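# Fit a spool piece between two spring-loaded pipe flanges

## Task

Three arms stand on a table, with feet at about (scene frame, metres) arm1 (+0.55, 0.00, +0.72) pointing toward +180°, arm2 (0.00, +0.65, +0.72) pointing toward -90°, and arm3 (0.00, -0.65, +0.72) pointing toward +90°, angles measured counter-clockwise from +x. Place the spool piece in the gap between the two pipe ends so that each of its ends is fully seated within the raised ring of the flange facing it. The pipe ends ride on springs and may be retracted enough to admit the spool. Any number of arms may be used. The fit only counts if it holds by itself with no robot supporting it. Finish by releasing the spool and moving the arms away.

## Robot and tools

Setup. Three identical Kinova Gen3 arms (arm1, arm2, arm3), each with seven joints, a Robotiq 2F-85 two-finger gripper and a wrist camera. The hand reaches roughly 1.0 m from the joint 1 axis when fully stretched. A fixed room camera, cam_high, looks over the scene. Camera names: arm1_cam_wrist, arm2_cam_wrist, arm3_cam_wrist, cam_high; all images are 504x504 pixels.

Frame. One shared scene frame, origin on the floor, +z up, units metres. Foot positions and facings of the arms are given in the task. The hand point is midway between the fingertips; the hand z axis runs along the fingers and the fingers close along its y axis. No result line prints the foot pose.

Joints (all angles in radians, all targets absolute, never offsets). joint1_rad, range -69.115 to 69.115: spins the whole arm about its foot axis; positive turns clockwise viewed from above; at 0 the arm extends the way its foot faces. joint2_rad, -2.249 to 2.249: shoulder; 0 is upright, positive leans the arm forward. joint3_rad, -69.115 to 69.115: twists the upper arm about its length. joint4_rad, -2.579 to 2.579: elbow; 0 is straight, positive (with joint3 at 0) bends in the same sense as positive joint2. joint5_rad, -69.115 to 69.115: twists the forearm. joint6_rad, -2.099 to 2.099: wrist bend; 0 is straight, positive (with joint5 at 0) bends like positive joint4. joint7_rad, -69.115 to 69.115: rolls the hand, positive counter-clockwise when looking from behind the hand. gripper_m, 0 to 0.085: fingertip gap in metres. Done tolerances: ±0.01 rad per joint, ±0.003 m for the gripper.

Tools.
- execute_actions: argument "actions" is a list holding zero or one action. An action is an object keyed by arm name; each arm gets its own "joints" object mapping any subset of joint names to absolute target values as above. Example: {"arm1": {"joints": {"gripper_m": 0.05}}, "arm2": {"joints": {"joint1_rad": 0.3}}}. Optional "cameras": a list of camera names, or "all"; omitted or null gives every camera, [] gives none. All motions in an action start at once and may finish at different times; one action lasts at most 15 s. An empty list just reports state and pictures. Any unknown key, camera name or out-of-range number makes the whole call rejected and nothing moves.
- wait: "seconds", 0 to 10; commands nothing new, returns state and images.
- zoom_image: "camera" plus "region" [x0, y0, x1, y1] in pixels of that camera's latest full image, top-left is (0,0), at most 504 by 504.
- finished_scene: "scene" (integer 1 or 2); ends the scene irreversibly once the last command has been held, and reports success.

Reading results. Each call returns each robot's state, including joint_positions, plus images whose order is listed on the "pictures" line. joint_status tells how each commanded motion of the last accepted action ended: "done" (may sit slightly off; resending the same target does nothing), "off_target" (resting short and possibly still pushing), "contact_stop" or "time_out" (old target dropped, joint holds where it stopped), "not_followed" (a safety check that keeps arms and their own links apart withheld the targets; the arm may keep retrying them on later actions until given passable targets or the path clears; this shows with a "joint command not followed" line and often a "cause:" line; the gripper part of the action still runs). on_its_own lists what happened without being commanded. Joints or arms left out of an action may still be driving toward earlier targets. Big moves can return before the arm arrives; the arm's path between postures can sweep wide. If a stop is reported, any later execute_actions, wait or finished_scene calls in that same reply are skipped.

Torque and heat. Per-arm load limits: joints 1-4 47.5 N m, joints 5-7 29.9 N m, counting any carried weight. Reaching one freezes that arm and its gripper for 10 s and drops its remaining commands in the call. Holding loads warms motors, even while you deliberate; a MOTOR HOT line appears from 60 °C, and at 75 °C the arm brakes only weakly and sags (OVER-TEMPERATURE FAULT, with "limit_stop_at_motor_heat" on unfinished keys; resend those targets).

Cautions. The Gen3 does not halt on touch and can shove hard. Avoid arms pressing on each other; the separation check may react late and ignores grippers and gripper housings against other arms. Object contacts with robots are fine. Do not drop, slam or knock anything out of the work area, which ends the scene. Loose objects may occasionally get nudged. The robot holds your last command while you think. Before finishing, make sure the spool stays seated unaided, open the grippers and pull the arms clear.

Each tool is called by a JSON object that holds its "method" and its "body", one argument or row to a line.

## Session

{"method": "execute_actions", "body": {
  "actions": []
}}

Scene clock: 0.00 s.
Motor temperatures (°C, as the motors report them): arm1=[28 29 26 27 39 39 39] | arm2=[30 27 28 29 34 39 41] | arm3=[29 28 28 28 32 36 40]
arm1.joint_positions: joint1_rad=-0.008 joint2_rad=-0.395 joint3_rad=-0.076 joint4_rad=+1.511 joint5_rad=-0.033 joint6_rad=+2.022 joint7_rad=+1.478 gripper_m=+0.085
arm1.joint_status: not commanded
arm1.hand: x=+0.4353 y=-0.0021 z=+1.2621 quat_wxyz=(-0.002, +1.000, -0.003, -0.008) (m; scene frame)
arm2.joint_positions: joint1_rad=-0.008 joint2_rad=-0.399 joint3_rad=-0.077 joint4_rad=+1.514 joint5_rad=-0.032 joint6_rad=+2.022 joint7_rad=+1.479 gripper_m=+0.085
arm2.joint_status: not commanded
arm2.hand: x=-0.0019 y=+0.5302 z=+1.2624 quat_wxyz=(-0.003, -0.704, -0.710, +0.000) (m; scene frame)
arm3.joint_positions: joint1_rad=-0.012 joint2_rad=-0.398 joint3_rad=-0.074 joint4_rad=+1.511 joint5_rad=-0.031 joint6_rad=+2.026 joint7_rad=+1.477 gripper_m=+0.085
arm3.joint_status: not commanded
arm3.hand: x=-0.0003 y=-0.5312 z=+1.2374 quat_wxyz=(-0.004, +0.698, -0.716, +0.002) (m; scene frame)
pictures: arm1_cam_wrist, arm2_cam_wrist, arm3_cam_wrist, cam_high
Images, in order (width x height): arm1_cam_wrist 504x504, arm2_cam_wrist 504x504, arm3_cam_wrist 504x504, cam_high 504x504.

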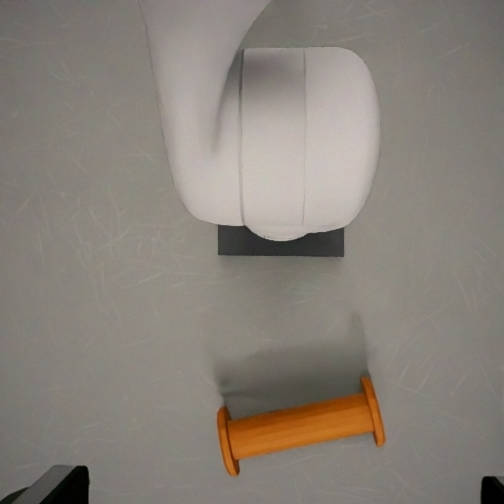

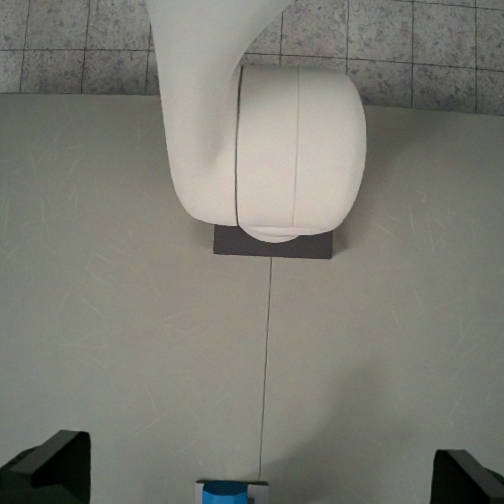

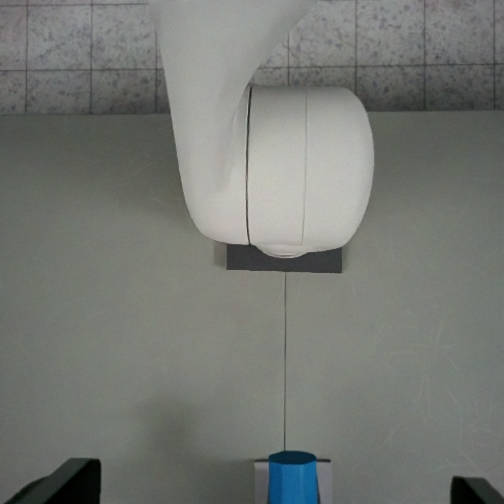

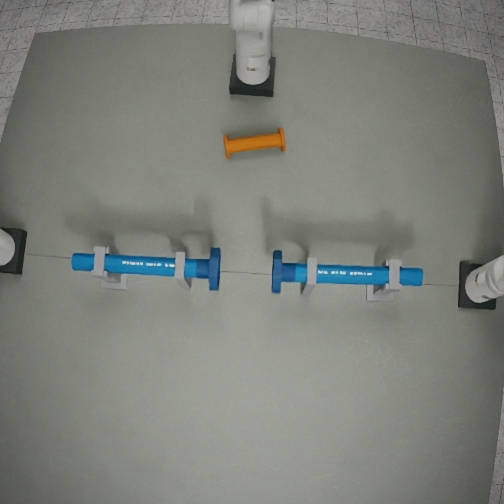

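{"method": "zoom_image", "body": {
  "camera": "cam_high",
  "region": [60, 100, 440, 320]
}}

Region (60, 100, 440, 320) of cam_high's 504x504 image, scaled by 1.326, with more detail than that image has; it fills the top 292 rows of this view, and the rest is white.

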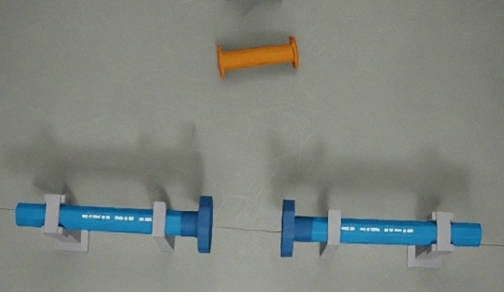

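{"method": "zoom_image", "body": {
  "camera": "cam_high",
  "region": [160, 220, 340, 310]
}}

{"method": "zoom_image", "body": {
  "camera": "cam_high",
  "region": [60, 230, 240, 310]
}}

Region (160, 220, 340, 310) of cam_high's 504x504 image, scaled by 2.800, with more detail than that image has.

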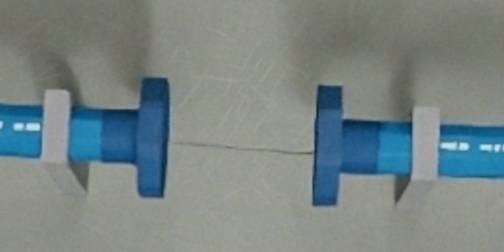

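Region (60, 230, 240, 310) of cam_high's 504x504 image, scaled by 2.800, with more detail than that image has.

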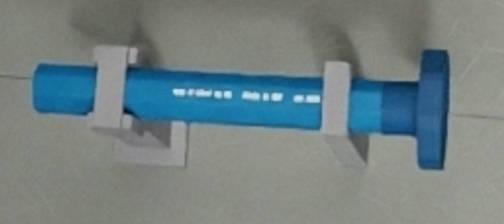

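{"method": "execute_actions", "body": {
  "actions": [
    {"arm1": {"joints": {"joint1_rad": -0.2028, "joint2_rad": 0.4581, "joint3_rad": 0.0, "joint4_rad": 2.1014, "joint5_rad": 0.0, "joint6_rad": 0.9321, "joint7_rad": 0.0}}, "arm2": {"joints": {"joint1_rad": -0.0612, "joint2_rad": 0.3473, "joint3_rad": 0.0, "joint4_rad": 1.8406, "joint5_rad": 0.0, "joint6_rad": 0.9537, "joint7_rad": 1.5096}}, "arm3": {"joints": {"joint1_rad": -0.0612, "joint2_rad": 0.3138, "joint3_rad": 0.0, "joint4_rad": 1.7936, "joint5_rad": 0.0, "joint6_rad": 1.0342, "joint7_rad": 1.5096}}}
  ]
}}

Scene clock: 16.07 s.
Motor temperatures (°C, as the motors report them): arm1=[28 29 26 28 39 39 39] | arm2=[30 27 28 30 34 39 41] | arm3=[29 28 28 28 32 36 40]
arm1.joint_positions: joint1_rad=-0.203 joint2_rad=+0.458 joint3_rad=+0.000 joint4_rad=+2.101 joint5_rad=+0.000 joint6_rad=+0.932 joint7_rad=+0.000 gripper_m=+0.085
arm1.joint_status: all done
arm1.hand: x=+0.2993 y=-0.0257 z=+0.8709 quat_wxyz=(-0.132, +0.762, -0.625, +0.104) (m; scene frame)
arm2.joint_positions: joint1_rad=-0.061 joint2_rad=+0.347 joint3_rad=+0.000 joint4_rad=+1.841 joint5_rad=+0.000 joint6_rad=+0.954 joint7_rad=+1.510 gripper_m=+0.085
arm2.joint_status: all done
arm2.hand: x=+0.0015 y=+0.2497 z=+0.9503 quat_wxyz=(-0.002, -0.705, -0.710, -0.002) (m; scene frame)
arm3.joint_positions: joint1_rad=-0.061 joint2_rad=+0.314 joint3_rad=+0.000 joint4_rad=+1.794 joint5_rad=+0.000 joint6_rad=+1.034 joint7_rad=+1.510 gripper_m=+0.085
arm3.joint_status: all done
arm3.hand: x=+0.0092 y=-0.2496 z=+0.9503 quat_wxyz=(-0.003, +0.698, -0.716, +0.002) (m; scene frame)
pictures: arm1_cam_wrist, arm2_cam_wrist, arm3_cam_wrist, cam_high
Images, in order (width x height): arm1_cam_wrist 504x504, arm2_cam_wrist 504x504, arm3_cam_wrist 504x504, cam_high 504x504.

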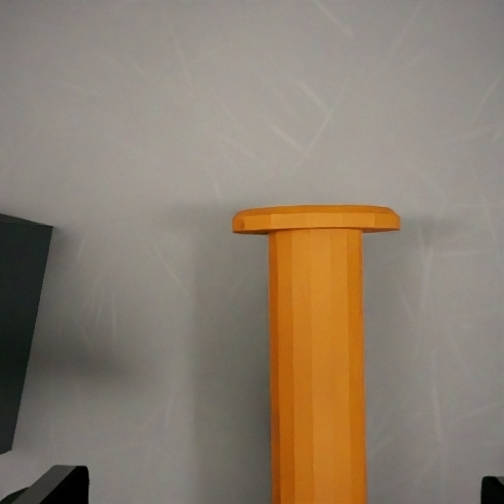

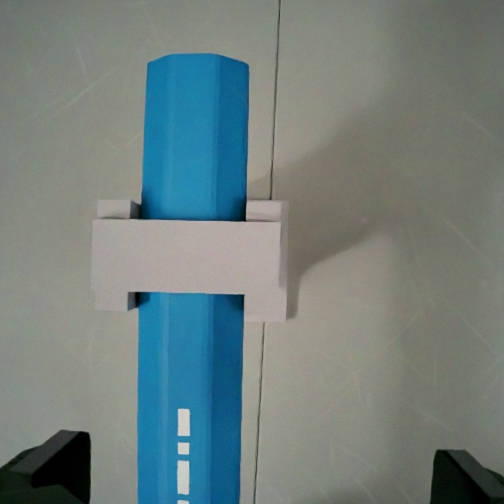

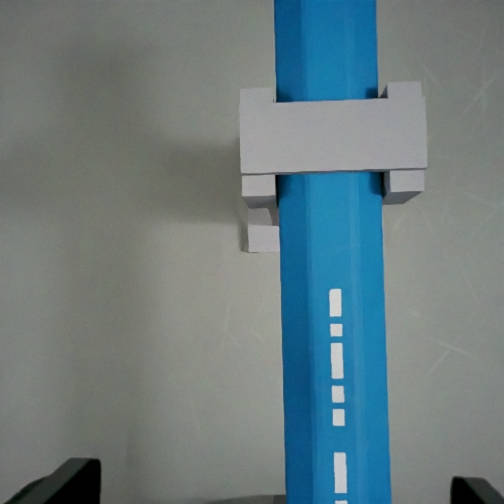

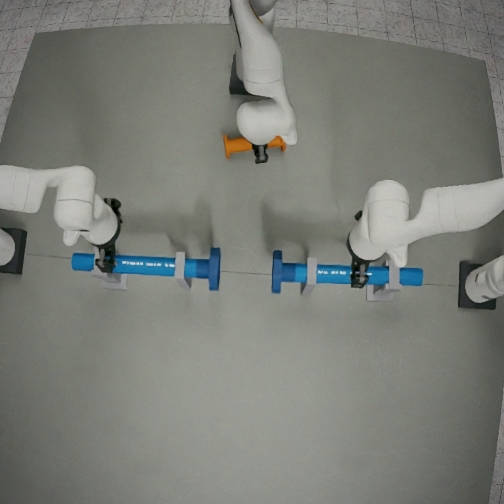

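{"method": "zoom_image", "body": {
  "camera": "cam_high",
  "region": [40, 180, 240, 310]
}}

{"method": "zoom_image", "body": {
  "camera": "cam_high",
  "region": [260, 180, 460, 310]
}}

Region (40, 180, 240, 310) of cam_high's 504x504 image, scaled by 2.520, with more detail than that image has; it fills the top 328 rows of this view, and the rest is white.

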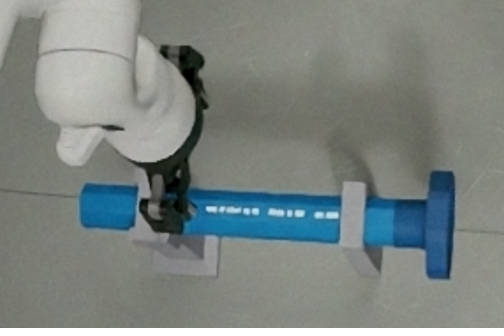

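Region (260, 180, 460, 310) of cam_high's 504x504 image, scaled by 2.520, with more detail than that image has; it fills the top 328 rows of this view, and the rest is white.

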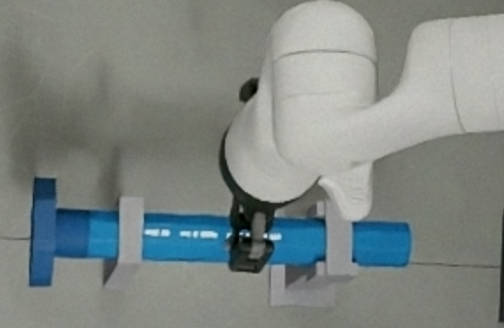

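{"method": "execute_actions", "body": {
  "actions": [
    {"arm1": {"joints": {"joint2_rad": 0.7066, "joint4_rad": 2.2843, "joint6_rad": 0.5007}}, "arm2": {"joints": {"joint1_rad": -0.0445, "joint2_rad": 0.4033, "joint4_rad": 1.5512, "joint6_rad": 0.8871, "joint7_rad": 1.5263}}, "arm3": {"joints": {"joint1_rad": -0.0445, "joint2_rad": 0.3826, "joint4_rad": 1.4947, "joint6_rad": 0.9643, "joint7_rad": 1.5263}}}
  ]
}}

Scene clock: 30.37 s.
Motor temperatures (°C, as the motors report them): arm1=[28 29 26 28 39 39 39] | arm2=[30 27 28 30 34 39 41] | arm3=[29 29 28 28 32 36 40]
arm1.joint_positions: joint1_rad=-0.203 joint2_rad=+0.706 joint3_rad=+0.000 joint4_rad=+2.284 joint5_rad=+0.000 joint6_rad=+0.501 joint7_rad=+0.000 gripper_m=+0.085
arm1.joint_status: all done
arm1.hand: x=+0.3357 y=-0.0176 z=+0.7649 quat_wxyz=(-0.132, +0.762, -0.625, +0.104) (m; scene frame)
arm2.joint_positions: joint1_rad=-0.045 joint2_rad=+0.403 joint3_rad=+0.000 joint4_rad=+1.551 joint5_rad=+0.000 joint6_rad=+0.887 joint7_rad=+1.526 gripper_m=+0.085
arm2.joint_status: all done
arm2.hand: x=+0.0021 y=+0.1010 z=+1.0199 quat_wxyz=(-0.113, -0.697, -0.701, +0.099) (m; scene frame)
arm3.joint_positions: joint1_rad=-0.045 joint2_rad=+0.382 joint3_rad=+0.000 joint4_rad=+1.495 joint5_rad=+0.000 joint6_rad=+0.964 joint7_rad=+1.526 gripper_m=+0.085
arm3.joint_status: all done
arm3.hand: x=+0.0127 y=-0.1012 z=+1.0205 quat_wxyz=(-0.105, +0.690, -0.708, -0.107) (m; scene frame)
pictures: arm1_cam_wrist, arm2_cam_wrist, arm3_cam_wrist, cam_high
Images, in order (width x height): arm1_cam_wrist 504x504, arm2_cam_wrist 504x504, arm3_cam_wrist 504x504, cam_high 504x504.

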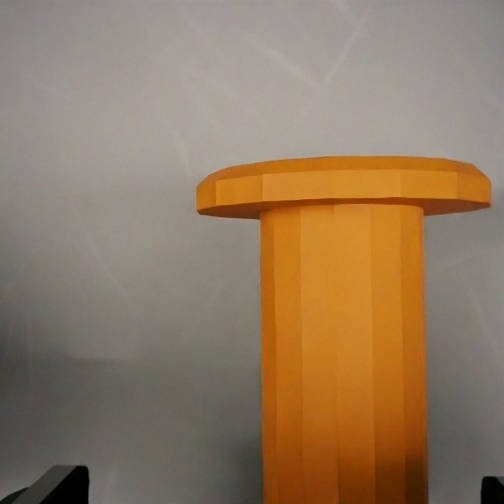

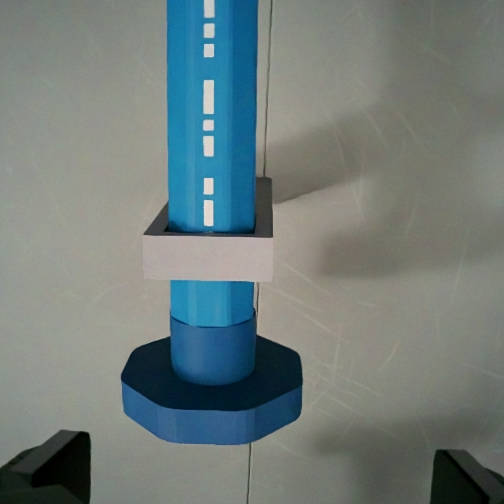

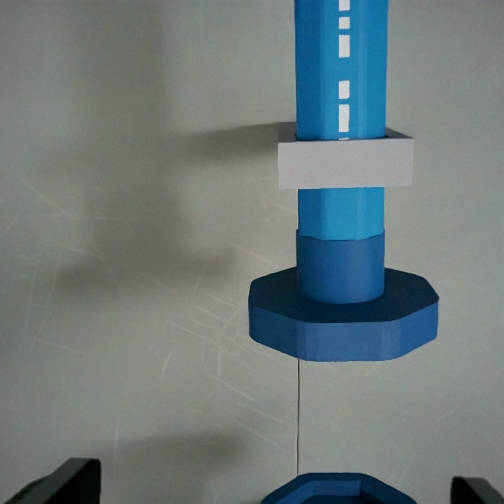

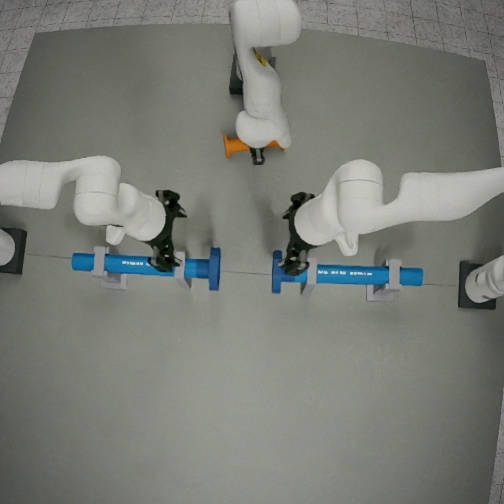

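{"method": "zoom_image", "body": {
  "camera": "cam_high",
  "region": [130, 170, 350, 310]
}}

Region (130, 170, 350, 310) of cam_high's 504x504 image, scaled by 2.291, with more detail than that image has; it fills the top 321 rows of this view, and the rest is white.

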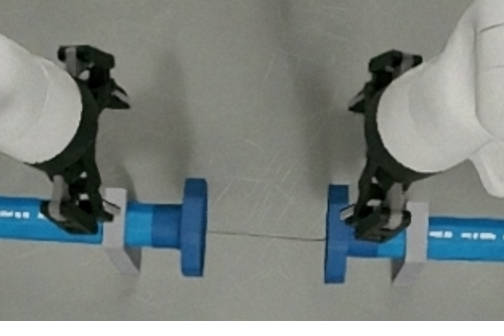

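{"method": "execute_actions", "body": {
  "actions": [
    {"arm1": {"joints": {"gripper_m": 0.0}}, "arm2": {"joints": {"joint1_rad": -0.0065, "joint2_rad": 0.509, "joint4_rad": 1.6857, "joint6_rad": 0.9468, "joint7_rad": 1.5643}}, "arm3": {"joints": {"joint1_rad": -0.1313, "joint2_rad": 0.3754, "joint4_rad": 1.8129, "joint6_rad": 0.9534, "joint7_rad": 1.4626}}}
  ]
}}

Scene clock: 47.07 s.
Motor temperatures (°C, as the motors report them): arm1=[28 30 26 28 39 39 39] | arm2=[30 28 28 30 34 39 41] | arm3=[29 29 28 28 32 36 40]
arm1.joint_positions: joint1_rad=-0.203 joint2_rad=+0.704 joint3_rad=+0.000 joint4_rad=+2.284 joint5_rad=+0.000 joint6_rad=+0.502 joint7_rad=+0.000 gripper_m=+0.032
arm1.joint_status: gripper_m off_target (ended at +0.032, target +0.000)
arm1.hand: x=+0.3352 y=-0.0177 z=+0.7654 quat_wxyz=(-0.132, +0.762, -0.625, +0.103) (m; scene frame)
arm2.joint_positions: joint1_rad=-0.007 joint2_rad=+0.509 joint3_rad=+0.000 joint4_rad=+1.686 joint5_rad=+0.000 joint6_rad=+0.947 joint7_rad=+1.564 gripper_m=+0.085
arm2.joint_status: all done
arm2.hand: x=-0.0194 y=+0.1896 z=+0.9202 quat_wxyz=(-0.002, -0.705, -0.710, -0.002) (m; scene frame)
arm3.joint_positions: joint1_rad=-0.131 joint2_rad=+0.375 joint3_rad=+0.000 joint4_rad=+1.813 joint5_rad=+0.000 joint6_rad=+0.953 joint7_rad=+1.463 gripper_m=+0.085
arm3.joint_status: all done
arm3.hand: x=-0.0197 y=-0.2394 z=+0.9200 quat_wxyz=(-0.003, +0.706, -0.708, +0.002) (m; scene frame)
pictures: arm1_cam_wrist, arm2_cam_wrist, arm3_cam_wrist, cam_high
Images, in order (width x height): arm1_cam_wrist 504x504, arm2_cam_wrist 504x504, arm3_cam_wrist 504x504, cam_high 504x504.

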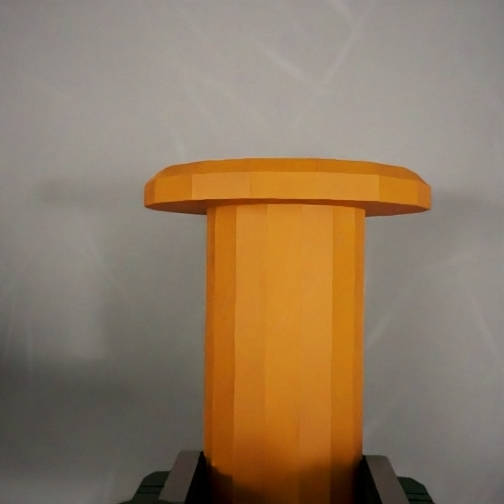

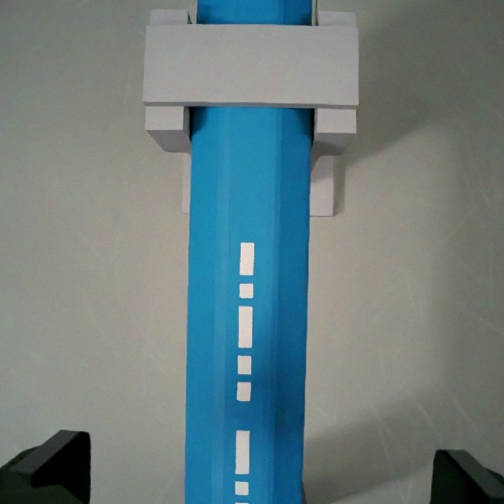

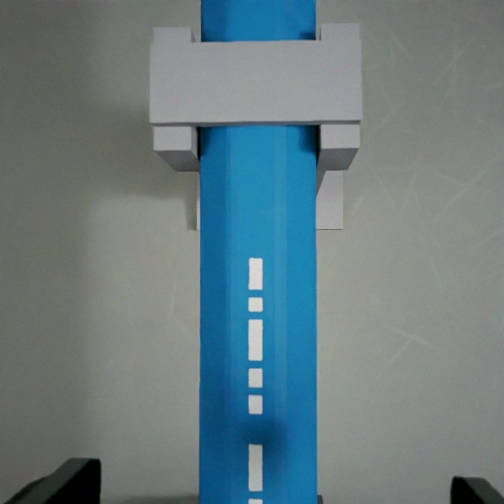

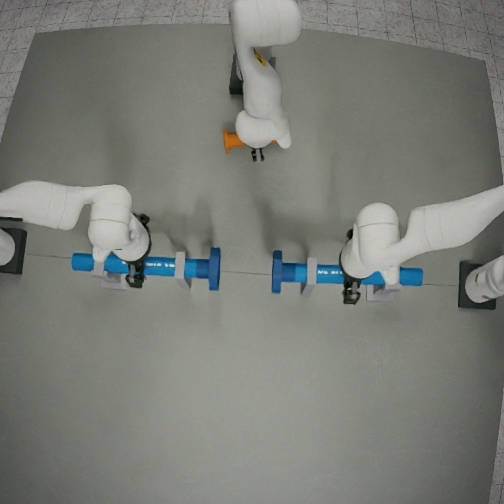

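{"method": "execute_actions", "body": {
  "actions": [
    {"arm1": {"joints": {"joint2_rad": 0.4581, "joint4_rad": 2.1014, "joint6_rad": 0.9321, "gripper_m": 0.0}}, "arm2": {"joints": {"joint2_rad": 0.6199, "joint4_rad": 1.7655, "joint6_rad": 0.7562}}, "arm3": {"joints": {"joint2_rad": 0.4905, "joint4_rad": 1.9093, "joint6_rad": 0.7418}}}
  ]
}}

Scene clock: 51.20 s.
Motor temperatures (°C, as the motors report them): arm1=[28 30 26 28 39 39 39] | arm2=[30 28 28 30 34 39 41] | arm3=[29 29 28 28 32 36 40]
arm1.joint_positions: joint1_rad=-0.203 joint2_rad=+0.459 joint3_rad=+0.000 joint4_rad=+2.102 joint5_rad=+0.000 joint6_rad=+0.932 joint7_rad=+0.000 gripper_m=+0.032
arm1.joint_status: gripper_m off_target (ended at +0.032, target +0.000); the others done
arm1.hand: x=+0.2995 y=-0.0257 z=+0.8705 quat_wxyz=(-0.133, +0.762, -0.625, +0.104) (m; scene frame)
arm2.joint_positions: joint1_rad=-0.007 joint2_rad=+0.620 joint3_rad=+0.000 joint4_rad=+1.765 joint5_rad=+0.000 joint6_rad=+0.756 joint7_rad=+1.564 gripper_m=+0.085
arm2.joint_status: all done
arm2.hand: x=-0.0190 y=+0.1896 z=+0.8502 quat_wxyz=(-0.002, -0.705, -0.710, -0.002) (m; scene frame)
arm3.joint_positions: joint1_rad=-0.131 joint2_rad=+0.490 joint3_rad=+0.000 joint4_rad=+1.909 joint5_rad=+0.000 joint6_rad=+0.742 joint7_rad=+1.463 gripper_m=+0.085
arm3.joint_status: all done
arm3.hand: x=-0.0192 y=-0.2392 z=+0.8500 quat_wxyz=(-0.003, +0.706, -0.708, +0.002) (m; scene frame)
pictures: arm1_cam_wrist, arm2_cam_wrist, arm3_cam_wrist, cam_high
Images, in order (width x height): arm1_cam_wrist 504x504, arm2_cam_wrist 504x504, arm3_cam_wrist 504x504, cam_high 504x504.

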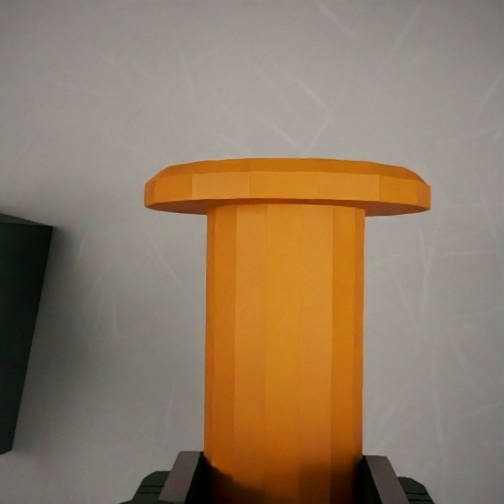

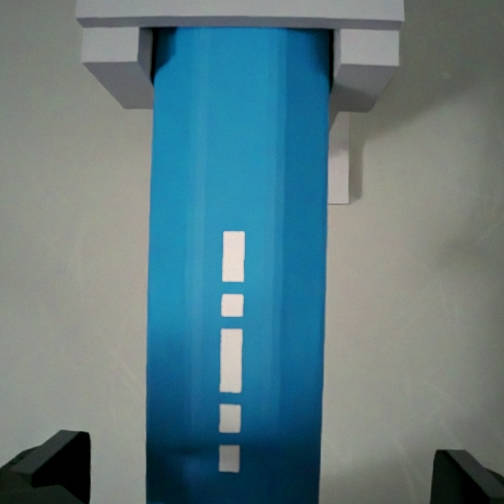

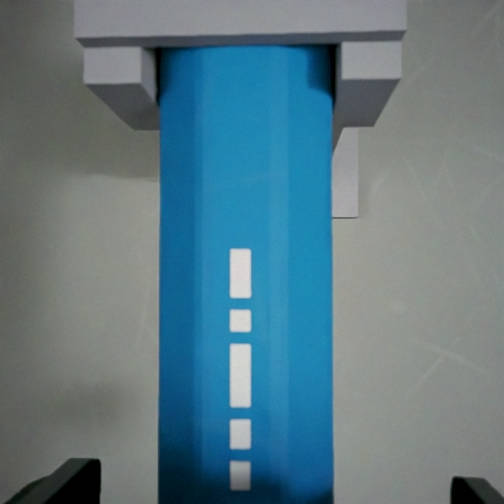

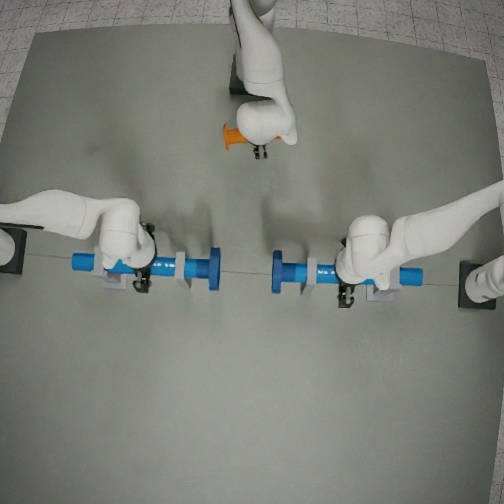

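{"method": "execute_actions", "body": {
  "actions": [
    {"arm1": {"joints": {"joint1_rad": -0.0824, "joint2_rad": 0.6791, "joint4_rad": 1.0282, "joint6_rad": 1.4343, "joint7_rad": -0.0464, "gripper_m": 0.0}}, "arm2": {"joints": {"joint1_rad": 0.0098, "joint7_rad": 1.6166}}, "arm3": {"joints": {"joint1_rad": -0.1118, "joint7_rad": 1.518}}}
  ]
}}

Scene clock: 57.50 s.
Motor temperatures (°C, as the motors report them): arm1=[28 30 26 28 39 39 39] | arm2=[30 28 28 30 34 39 41] | arm3=[29 29 28 28 32 36 40]
arm1.joint_positions: joint1_rad=-0.082 joint2_rad=+0.681 joint3_rad=+0.000 joint4_rad=+1.029 joint5_rad=+0.000 joint6_rad=+1.434 joint7_rad=-0.046 gripper_m=+0.032
arm1.joint_status: gripper_m off_target (ended at +0.032, target +0.000); the others done
arm1.hand: x=-0.0220 y=-0.0210 z=+1.0247 quat_wxyz=(+0.002, +0.718, -0.696, -0.006) (m; scene frame)
arm2.joint_positions: joint1_rad=+0.010 joint2_rad=+0.620 joint3_rad=+0.000 joint4_rad=+1.765 joint5_rad=+0.000 joint6_rad=+0.756 joint7_rad=+1.617 gripper_m=+0.085
arm2.joint_status: all done
arm2.hand: x=-0.0265 y=+0.1900 z=+0.8502 quat_wxyz=(-0.002, -0.692, -0.722, -0.002) (m; scene frame)
arm3.joint_positions: joint1_rad=-0.112 joint2_rad=+0.491 joint3_rad=+0.000 joint4_rad=+1.909 joint5_rad=+0.000 joint6_rad=+0.742 joint7_rad=+1.518 gripper_m=+0.085
arm3.joint_status: all done
arm3.hand: x=-0.0112 y=-0.2389 z=+0.8500 quat_wxyz=(-0.003, +0.719, -0.695, +0.002) (m; scene frame)
pictures: arm1_cam_wrist, arm2_cam_wrist, arm3_cam_wrist, cam_high
Images, in order (width x height): arm1_cam_wrist 504x504, arm2_cam_wrist 504x504, arm3_cam_wrist 504x504, cam_high 504x504.

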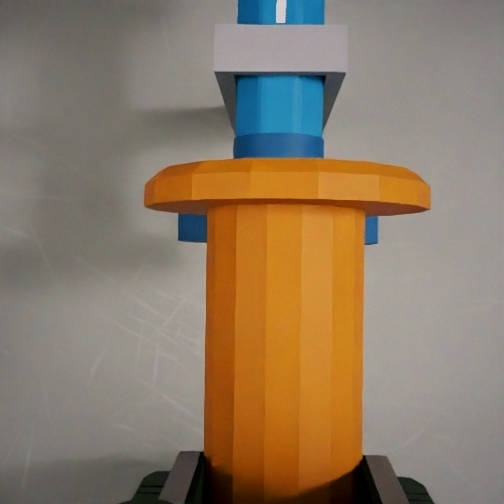

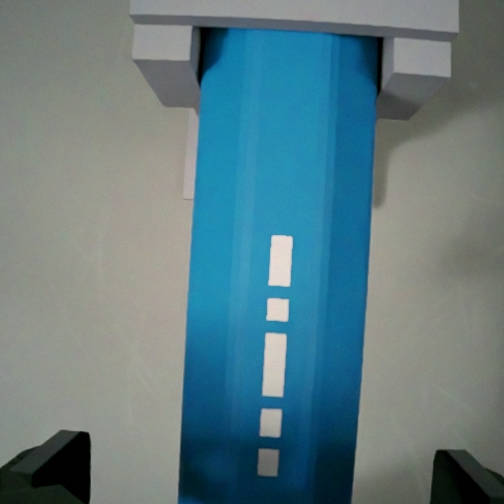

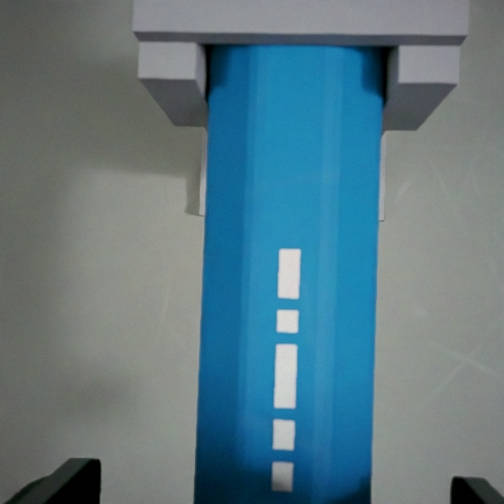

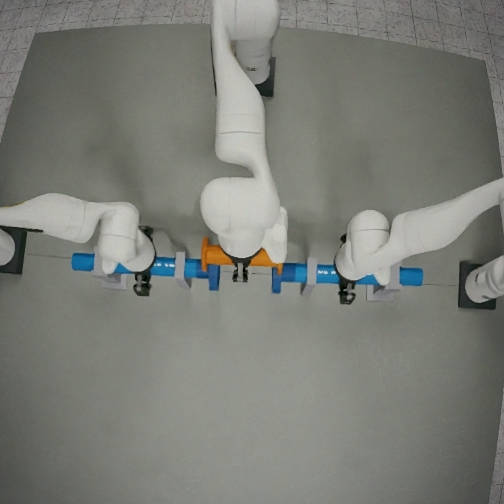

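{"method": "execute_actions", "body": {
  "actions": [
    {"arm2": {"joints": {"gripper_m": 0.0}}, "arm3": {"joints": {"gripper_m": 0.0}}}
  ]
}}

Scene clock: 59.90 s.
Motor temperatures (°C, as the motors report them): arm1=[28 30 26 28 39 39 39] | arm2=[30 28 28 30 34 39 41] | arm3=[29 29 28 28 32 36 40]
arm1.joint_positions: joint1_rad=-0.082 joint2_rad=+0.681 joint3_rad=+0.000 joint4_rad=+1.029 joint5_rad=+0.000 joint6_rad=+1.434 joint7_rad=-0.046 gripper_m=+0.032
arm1.joint_status: not commanded
arm1.hand: x=-0.0220 y=-0.0210 z=+1.0246 quat_wxyz=(+0.002, +0.718, -0.696, -0.006) (m; scene frame)
arm2.joint_positions: joint1_rad=+0.009 joint2_rad=+0.619 joint3_rad=-0.001 joint4_rad=+1.766 joint5_rad=-0.001 joint6_rad=+0.757 joint7_rad=+1.616 gripper_m=+0.038
arm2.joint_status: gripper_m off_target (ended at +0.038, target +0.000)
arm2.hand: x=-0.0259 y=+0.1900 z=+0.8507 quat_wxyz=(-0.003, -0.692, -0.722, -0.002) (m; scene frame)
arm3.joint_positions: joint1_rad=-0.113 joint2_rad=+0.489 joint3_rad=-0.001 joint4_rad=+1.909 joint5_rad=-0.001 joint6_rad=+0.743 joint7_rad=+1.518 gripper_m=+0.038
arm3.joint_status: gripper_m off_target (ended at +0.038, target +0.000)
arm3.hand: x=-0.0126 y=-0.2390 z=+0.8508 quat_wxyz=(-0.003, +0.719, -0.695, +0.001) (m; scene frame)
pictures: arm1_cam_wrist, arm2_cam_wrist, arm3_cam_wrist, cam_high
Images, in order (width x height): arm1_cam_wrist 504x504, arm2_cam_wrist 504x504, arm3_cam_wrist 504x504, cam_high 504x504.

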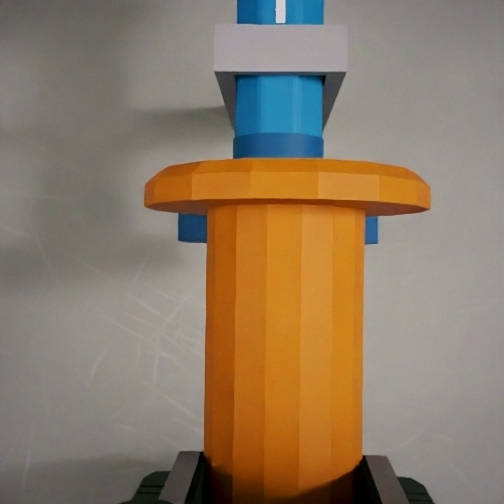

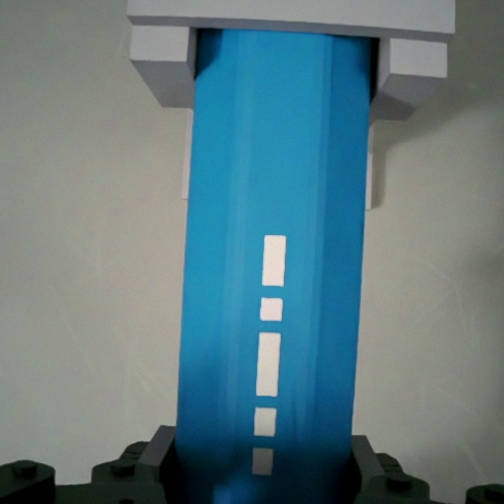

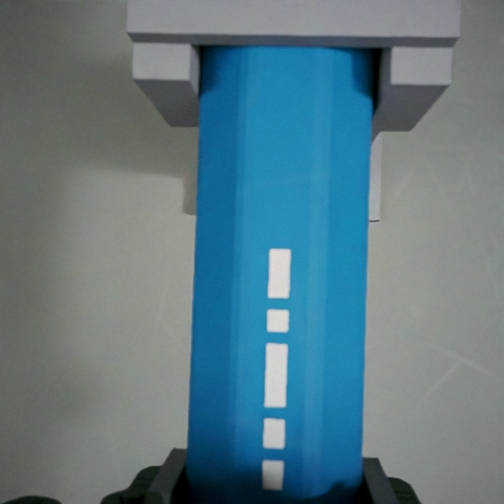

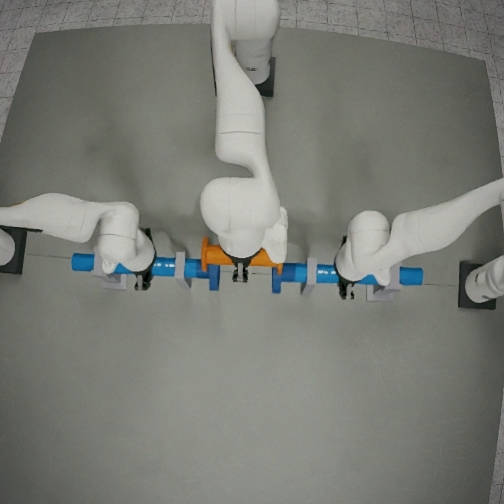

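{"method": "execute_actions", "body": {
  "actions": [
    {"arm2": {"joints": {"joint1_rad": 0.0094, "joint2_rad": 0.5625, "joint4_rad": 1.8846, "joint6_rad": 0.6945, "joint7_rad": 1.6117, "gripper_m": 0.0}}, "arm3": {"joints": {"joint1_rad": -0.1186, "joint2_rad": 0.4305, "joint4_rad": 2.0191, "joint6_rad": 0.692, "joint7_rad": 1.5073, "gripper_m": 0.0}}}
  ]
}}

Scene clock: 63.47 s.
Motor temperatures (°C, as the motors report them): arm1=[28 30 26 28 39 39 39] | arm2=[30 28 28 30 34 39 41] | arm3=[29 29 28 28 32 36 40]
arm1.joint_positions: joint1_rad=-0.082 joint2_rad=+0.681 joint3_rad=+0.000 joint4_rad=+1.029 joint5_rad=+0.000 joint6_rad=+1.434 joint7_rad=-0.046 gripper_m=+0.032
arm1.joint_status: not commanded
arm1.hand: x=-0.0220 y=-0.0210 z=+1.0246 quat_wxyz=(+0.002, +0.718, -0.696, -0.006) (m; scene frame)
arm2.joint_positions: joint1_rad=+0.008 joint2_rad=+0.572 joint3_rad=+0.000 joint4_rad=+1.863 joint5_rad=+0.000 joint6_rad=+0.671 joint7_rad=+1.611 gripper_m=+0.038
arm2.joint_status: joint4_rad time_out (moved +0.098 of +0.119); joint6_rad time_out (moved -0.086 of -0.063); gripper_m off_target (ended at +0.038, target +0.000); the others done
arm2.hand: x=-0.0254 y=+0.2072 z=+0.8513 quat_wxyz=(-0.015, -0.693, -0.721, +0.011) (m; scene frame)
arm3.joint_positions: joint1_rad=-0.119 joint2_rad=+0.441 joint3_rad=+0.000 joint4_rad=+1.997 joint5_rad=+0.000 joint6_rad=+0.669 joint7_rad=+1.507 gripper_m=+0.038
arm3.joint_status: joint2_rad time_out (moved -0.047 of -0.058); joint4_rad time_out (moved +0.088 of +0.110); joint6_rad time_out (moved -0.074 of -0.051); gripper_m off_target (ended at +0.038, target +0.000); the others done
arm3.hand: x=-0.0127 y=-0.2560 z=+0.8514 quat_wxyz=(-0.014, +0.718, -0.696, -0.011) (m; scene frame)
pictures: arm1_cam_wrist, arm2_cam_wrist, arm3_cam_wrist, cam_high
Images, in order (width x height): arm1_cam_wrist 504x504, arm2_cam_wrist 504x504, arm3_cam_wrist 504x504, cam_high 504x504.

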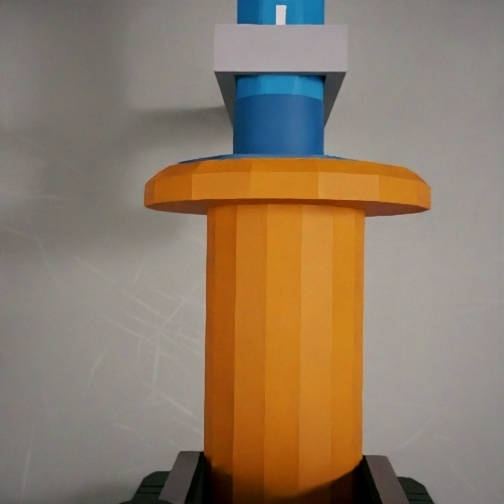

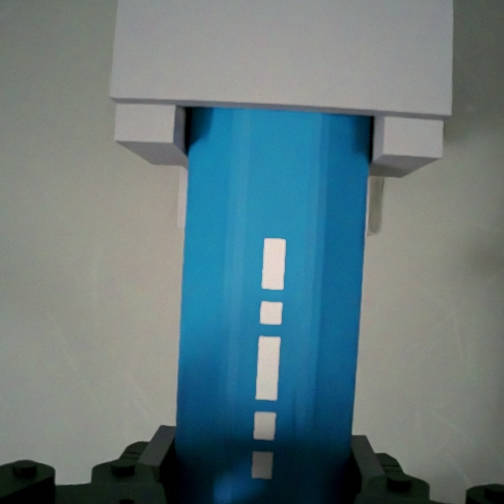

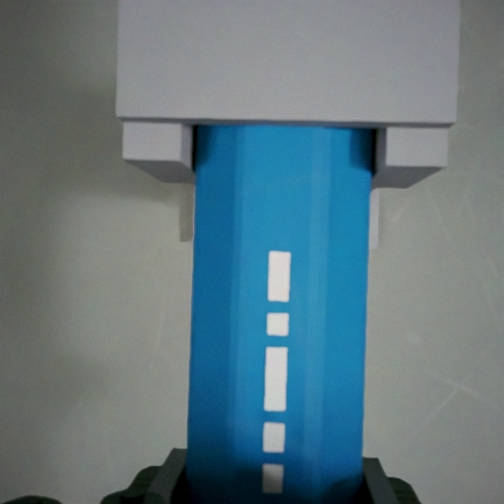

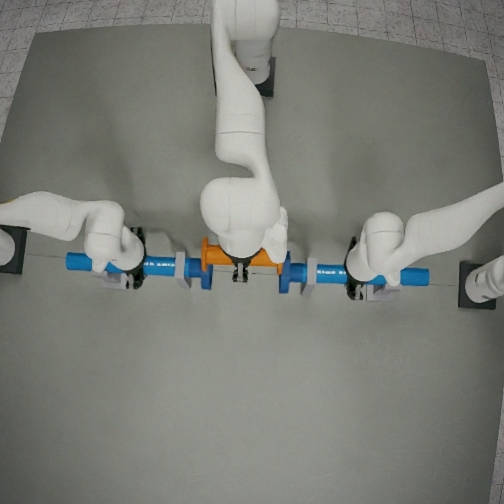

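{"method": "zoom_image", "body": {
  "camera": "cam_high",
  "region": [150, 200, 350, 310]
}}

Region (150, 200, 350, 310) of cam_high's 504x504 image, scaled by 2.520, with more detail than that image has; it fills the top 277 rows of this view, and the rest is white.

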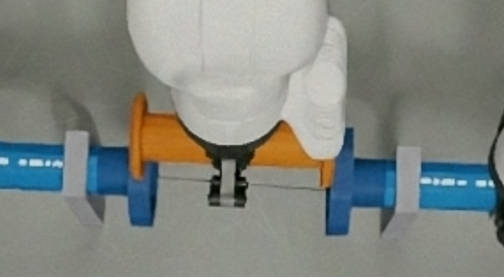

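{"method": "execute_actions", "body": {
  "actions": [
    {"arm2": {"joints": {"joint1_rad": 0.0094, "joint2_rad": 0.5625, "joint4_rad": 1.8846, "joint6_rad": 0.6945, "joint7_rad": 1.6117, "gripper_m": 0.0}}, "arm3": {"joints": {"joint1_rad": -0.1186, "joint2_rad": 0.4305, "joint4_rad": 2.0191, "joint6_rad": 0.692, "joint7_rad": 1.5073, "gripper_m": 0.0}}}
  ],
  "cameras": ["cam_high"]
}}

Scene clock: 67.13 s.
Motor temperatures (°C, as the motors report them): arm1=[28 30 26 28 39 39 39] | arm2=[30 28 28 30 34 39 41] | arm3=[29 29 28 28 32 36 40]
arm1.joint_positions: joint1_rad=-0.082 joint2_rad=+0.681 joint3_rad=+0.000 joint4_rad=+1.029 joint5_rad=+0.000 joint6_rad=+1.434 joint7_rad=-0.046 gripper_m=+0.032
arm1.joint_status: not commanded
arm1.hand: x=-0.0220 y=-0.0210 z=+1.0246 quat_wxyz=(+0.002, +0.718, -0.696, -0.006) (m; scene frame)
arm2.joint_positions: joint1_rad=+0.008 joint2_rad=+0.572 joint3_rad=+0.000 joint4_rad=+1.864 joint5_rad=+0.000 joint6_rad=+0.671 joint7_rad=+1.611 gripper_m=+0.038
arm2.joint_status: joint4_rad time_out (moved +0.000 of +0.021); joint6_rad time_out (moved +0.000 of +0.024); gripper_m off_target (ended at +0.038, target +0.000); the others done
arm2.hand: x=-0.0254 y=+0.2072 z=+0.8514 quat_wxyz=(-0.015, -0.693, -0.721, +0.011) (m; scene frame)
arm3.joint_positions: joint1_rad=-0.119 joint2_rad=+0.441 joint3_rad=+0.000 joint4_rad=+1.997 joint5_rad=+0.000 joint6_rad=+0.669 joint7_rad=+1.507 gripper_m=+0.038
arm3.joint_status: joint2_rad time_out (moved +0.000 of -0.011); joint4_rad time_out (moved +0.000 of +0.022); joint6_rad time_out (moved +0.000 of +0.023); gripper_m off_target (ended at +0.038, target +0.000); the others done
arm3.hand: x=-0.0127 y=-0.2559 z=+0.8514 quat_wxyz=(-0.014, +0.717, -0.696, -0.011) (m; scene frame)
pictures: cam_high
Images, in order (width x height): cam_high 504x504.

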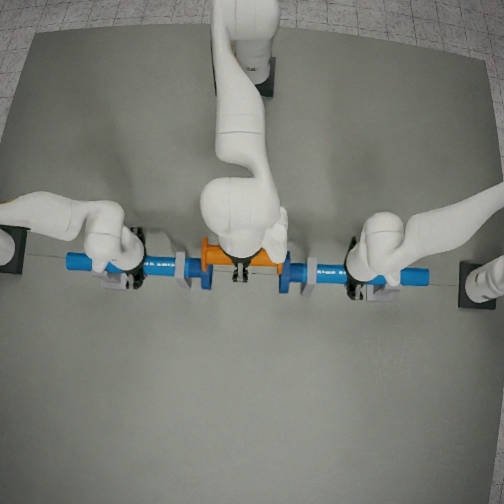

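{"method": "execute_actions", "body": {
  "actions": [
    {"arm1": {"joints": {"joint1_rad": -0.0881, "joint2_rad": 0.7201, "joint4_rad": 1.1968, "joint6_rad": 1.2248, "joint7_rad": -0.0521, "gripper_m": 0.0}}}
  ]
}}

Scene clock: 83.40 s.
Motor temperatures (°C, as the motors report them): arm1=[28 31 26 28 39 39 39] | arm2=[30 29 28 30 34 39 41] | arm3=[29 30 28 28 32 36 40]
arm1.joint_positions: joint1_rad=-0.088 joint2_rad=+0.722 joint3_rad=+0.000 joint4_rad=+1.198 joint5_rad=+0.000 joint6_rad=+1.225 joint7_rad=-0.052 gripper_m=+0.032
arm1.joint_status: gripper_m off_target (ended at +0.032, target +0.000); the others done
arm1.hand: x=-0.0202 y=-0.0237 z=+0.9496 quat_wxyz=(+0.002, +0.718, -0.696, -0.006) (m; scene frame)
arm2.joint_positions: joint1_rad=+0.008 joint2_rad=+0.572 joint3_rad=+0.000 joint4_rad=+1.864 joint5_rad=+0.000 joint6_rad=+0.671 joint7_rad=+1.611 gripper_m=+0.038
arm2.joint_status: not commanded
arm2.hand: x=-0.0254 y=+0.2072 z=+0.8514 quat_wxyz=(-0.015, -0.693, -0.721, +0.011) (m; scene frame)
arm3.joint_positions: joint1_rad=-0.119 joint2_rad=+0.441 joint3_rad=+0.000 joint4_rad=+1.997 joint5_rad=+0.000 joint6_rad=+0.669 joint7_rad=+1.507 gripper_m=+0.038
arm3.joint_status: not commanded
arm3.hand: x=-0.0127 y=-0.2559 z=+0.8514 quat_wxyz=(-0.014, +0.717, -0.696, -0.011) (m; scene frame)
pictures: arm1_cam_wrist, arm2_cam_wrist, arm3_cam_wrist, cam_high
Images, in order (width x height): arm1_cam_wrist 504x504, arm2_cam_wrist 504x504, arm3_cam_wrist 504x504, cam_high 504x504.

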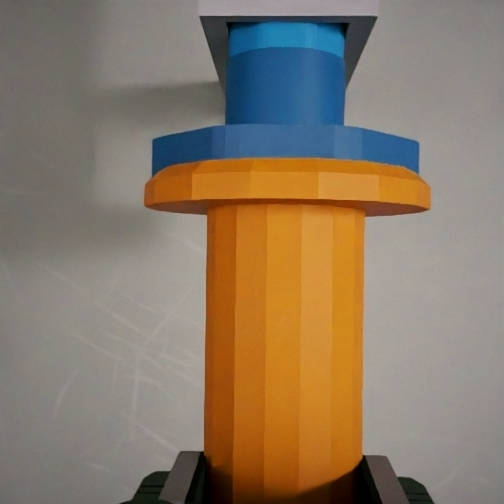

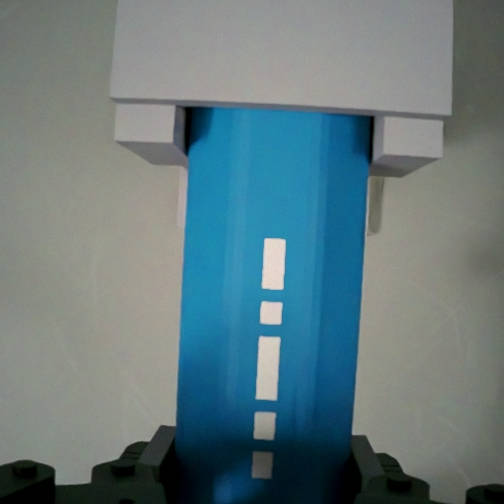

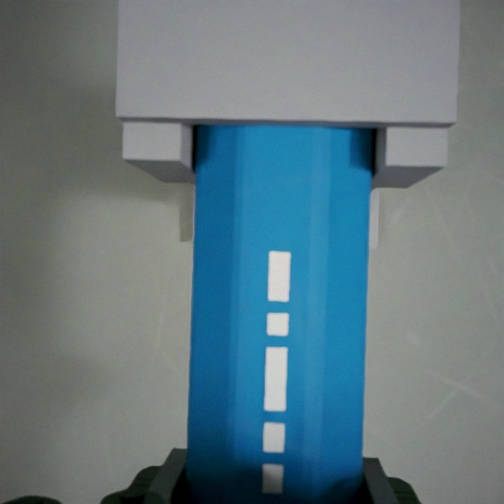

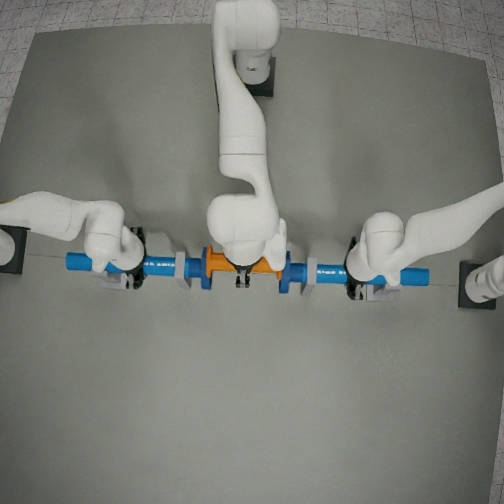

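{"method": "zoom_image", "body": {
  "camera": "arm1_cam_wrist",
  "region": [120, 90, 300, 230]
}}

Region (120, 90, 300, 230) of arm1_cam_wrist's 504x504 image, scaled by 2.800.

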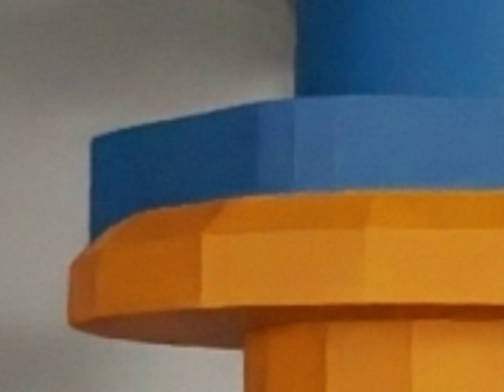

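{"method": "zoom_image", "body": {
  "camera": "cam_high",
  "region": [170, 220, 330, 310]
}}

Region (170, 220, 330, 310) of cam_high's 504x504 image, scaled by 3.150, with more detail than that image has; it fills the top 284 rows of this view, and the rest is white.

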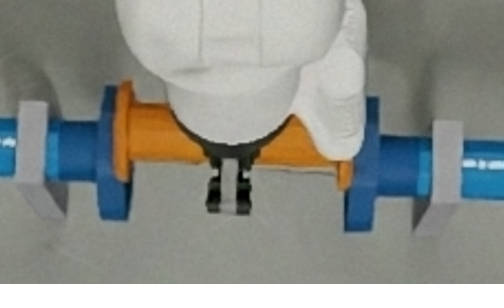

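{"method": "zoom_image", "body": {
  "camera": "cam_high",
  "region": [190, 235, 240, 295]
}}

{"method": "zoom_image", "body": {
  "camera": "cam_high",
  "region": [255, 235, 305, 295]
}}

Region (190, 235, 240, 295) of cam_high's 504x504 image, scaled by 8.400, with more detail than that image has.

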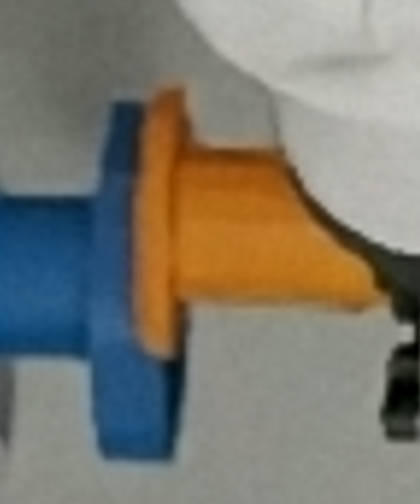

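Region (255, 235, 305, 295) of cam_high's 504x504 image, scaled by 8.400, with more detail than that image has.

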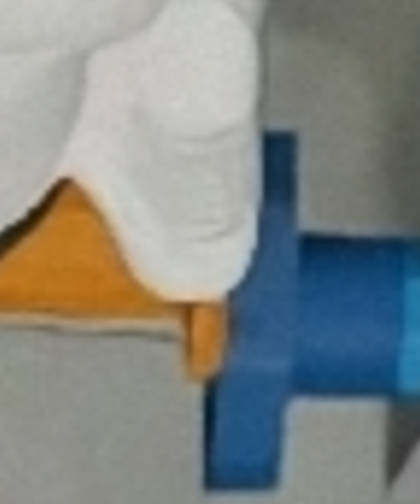

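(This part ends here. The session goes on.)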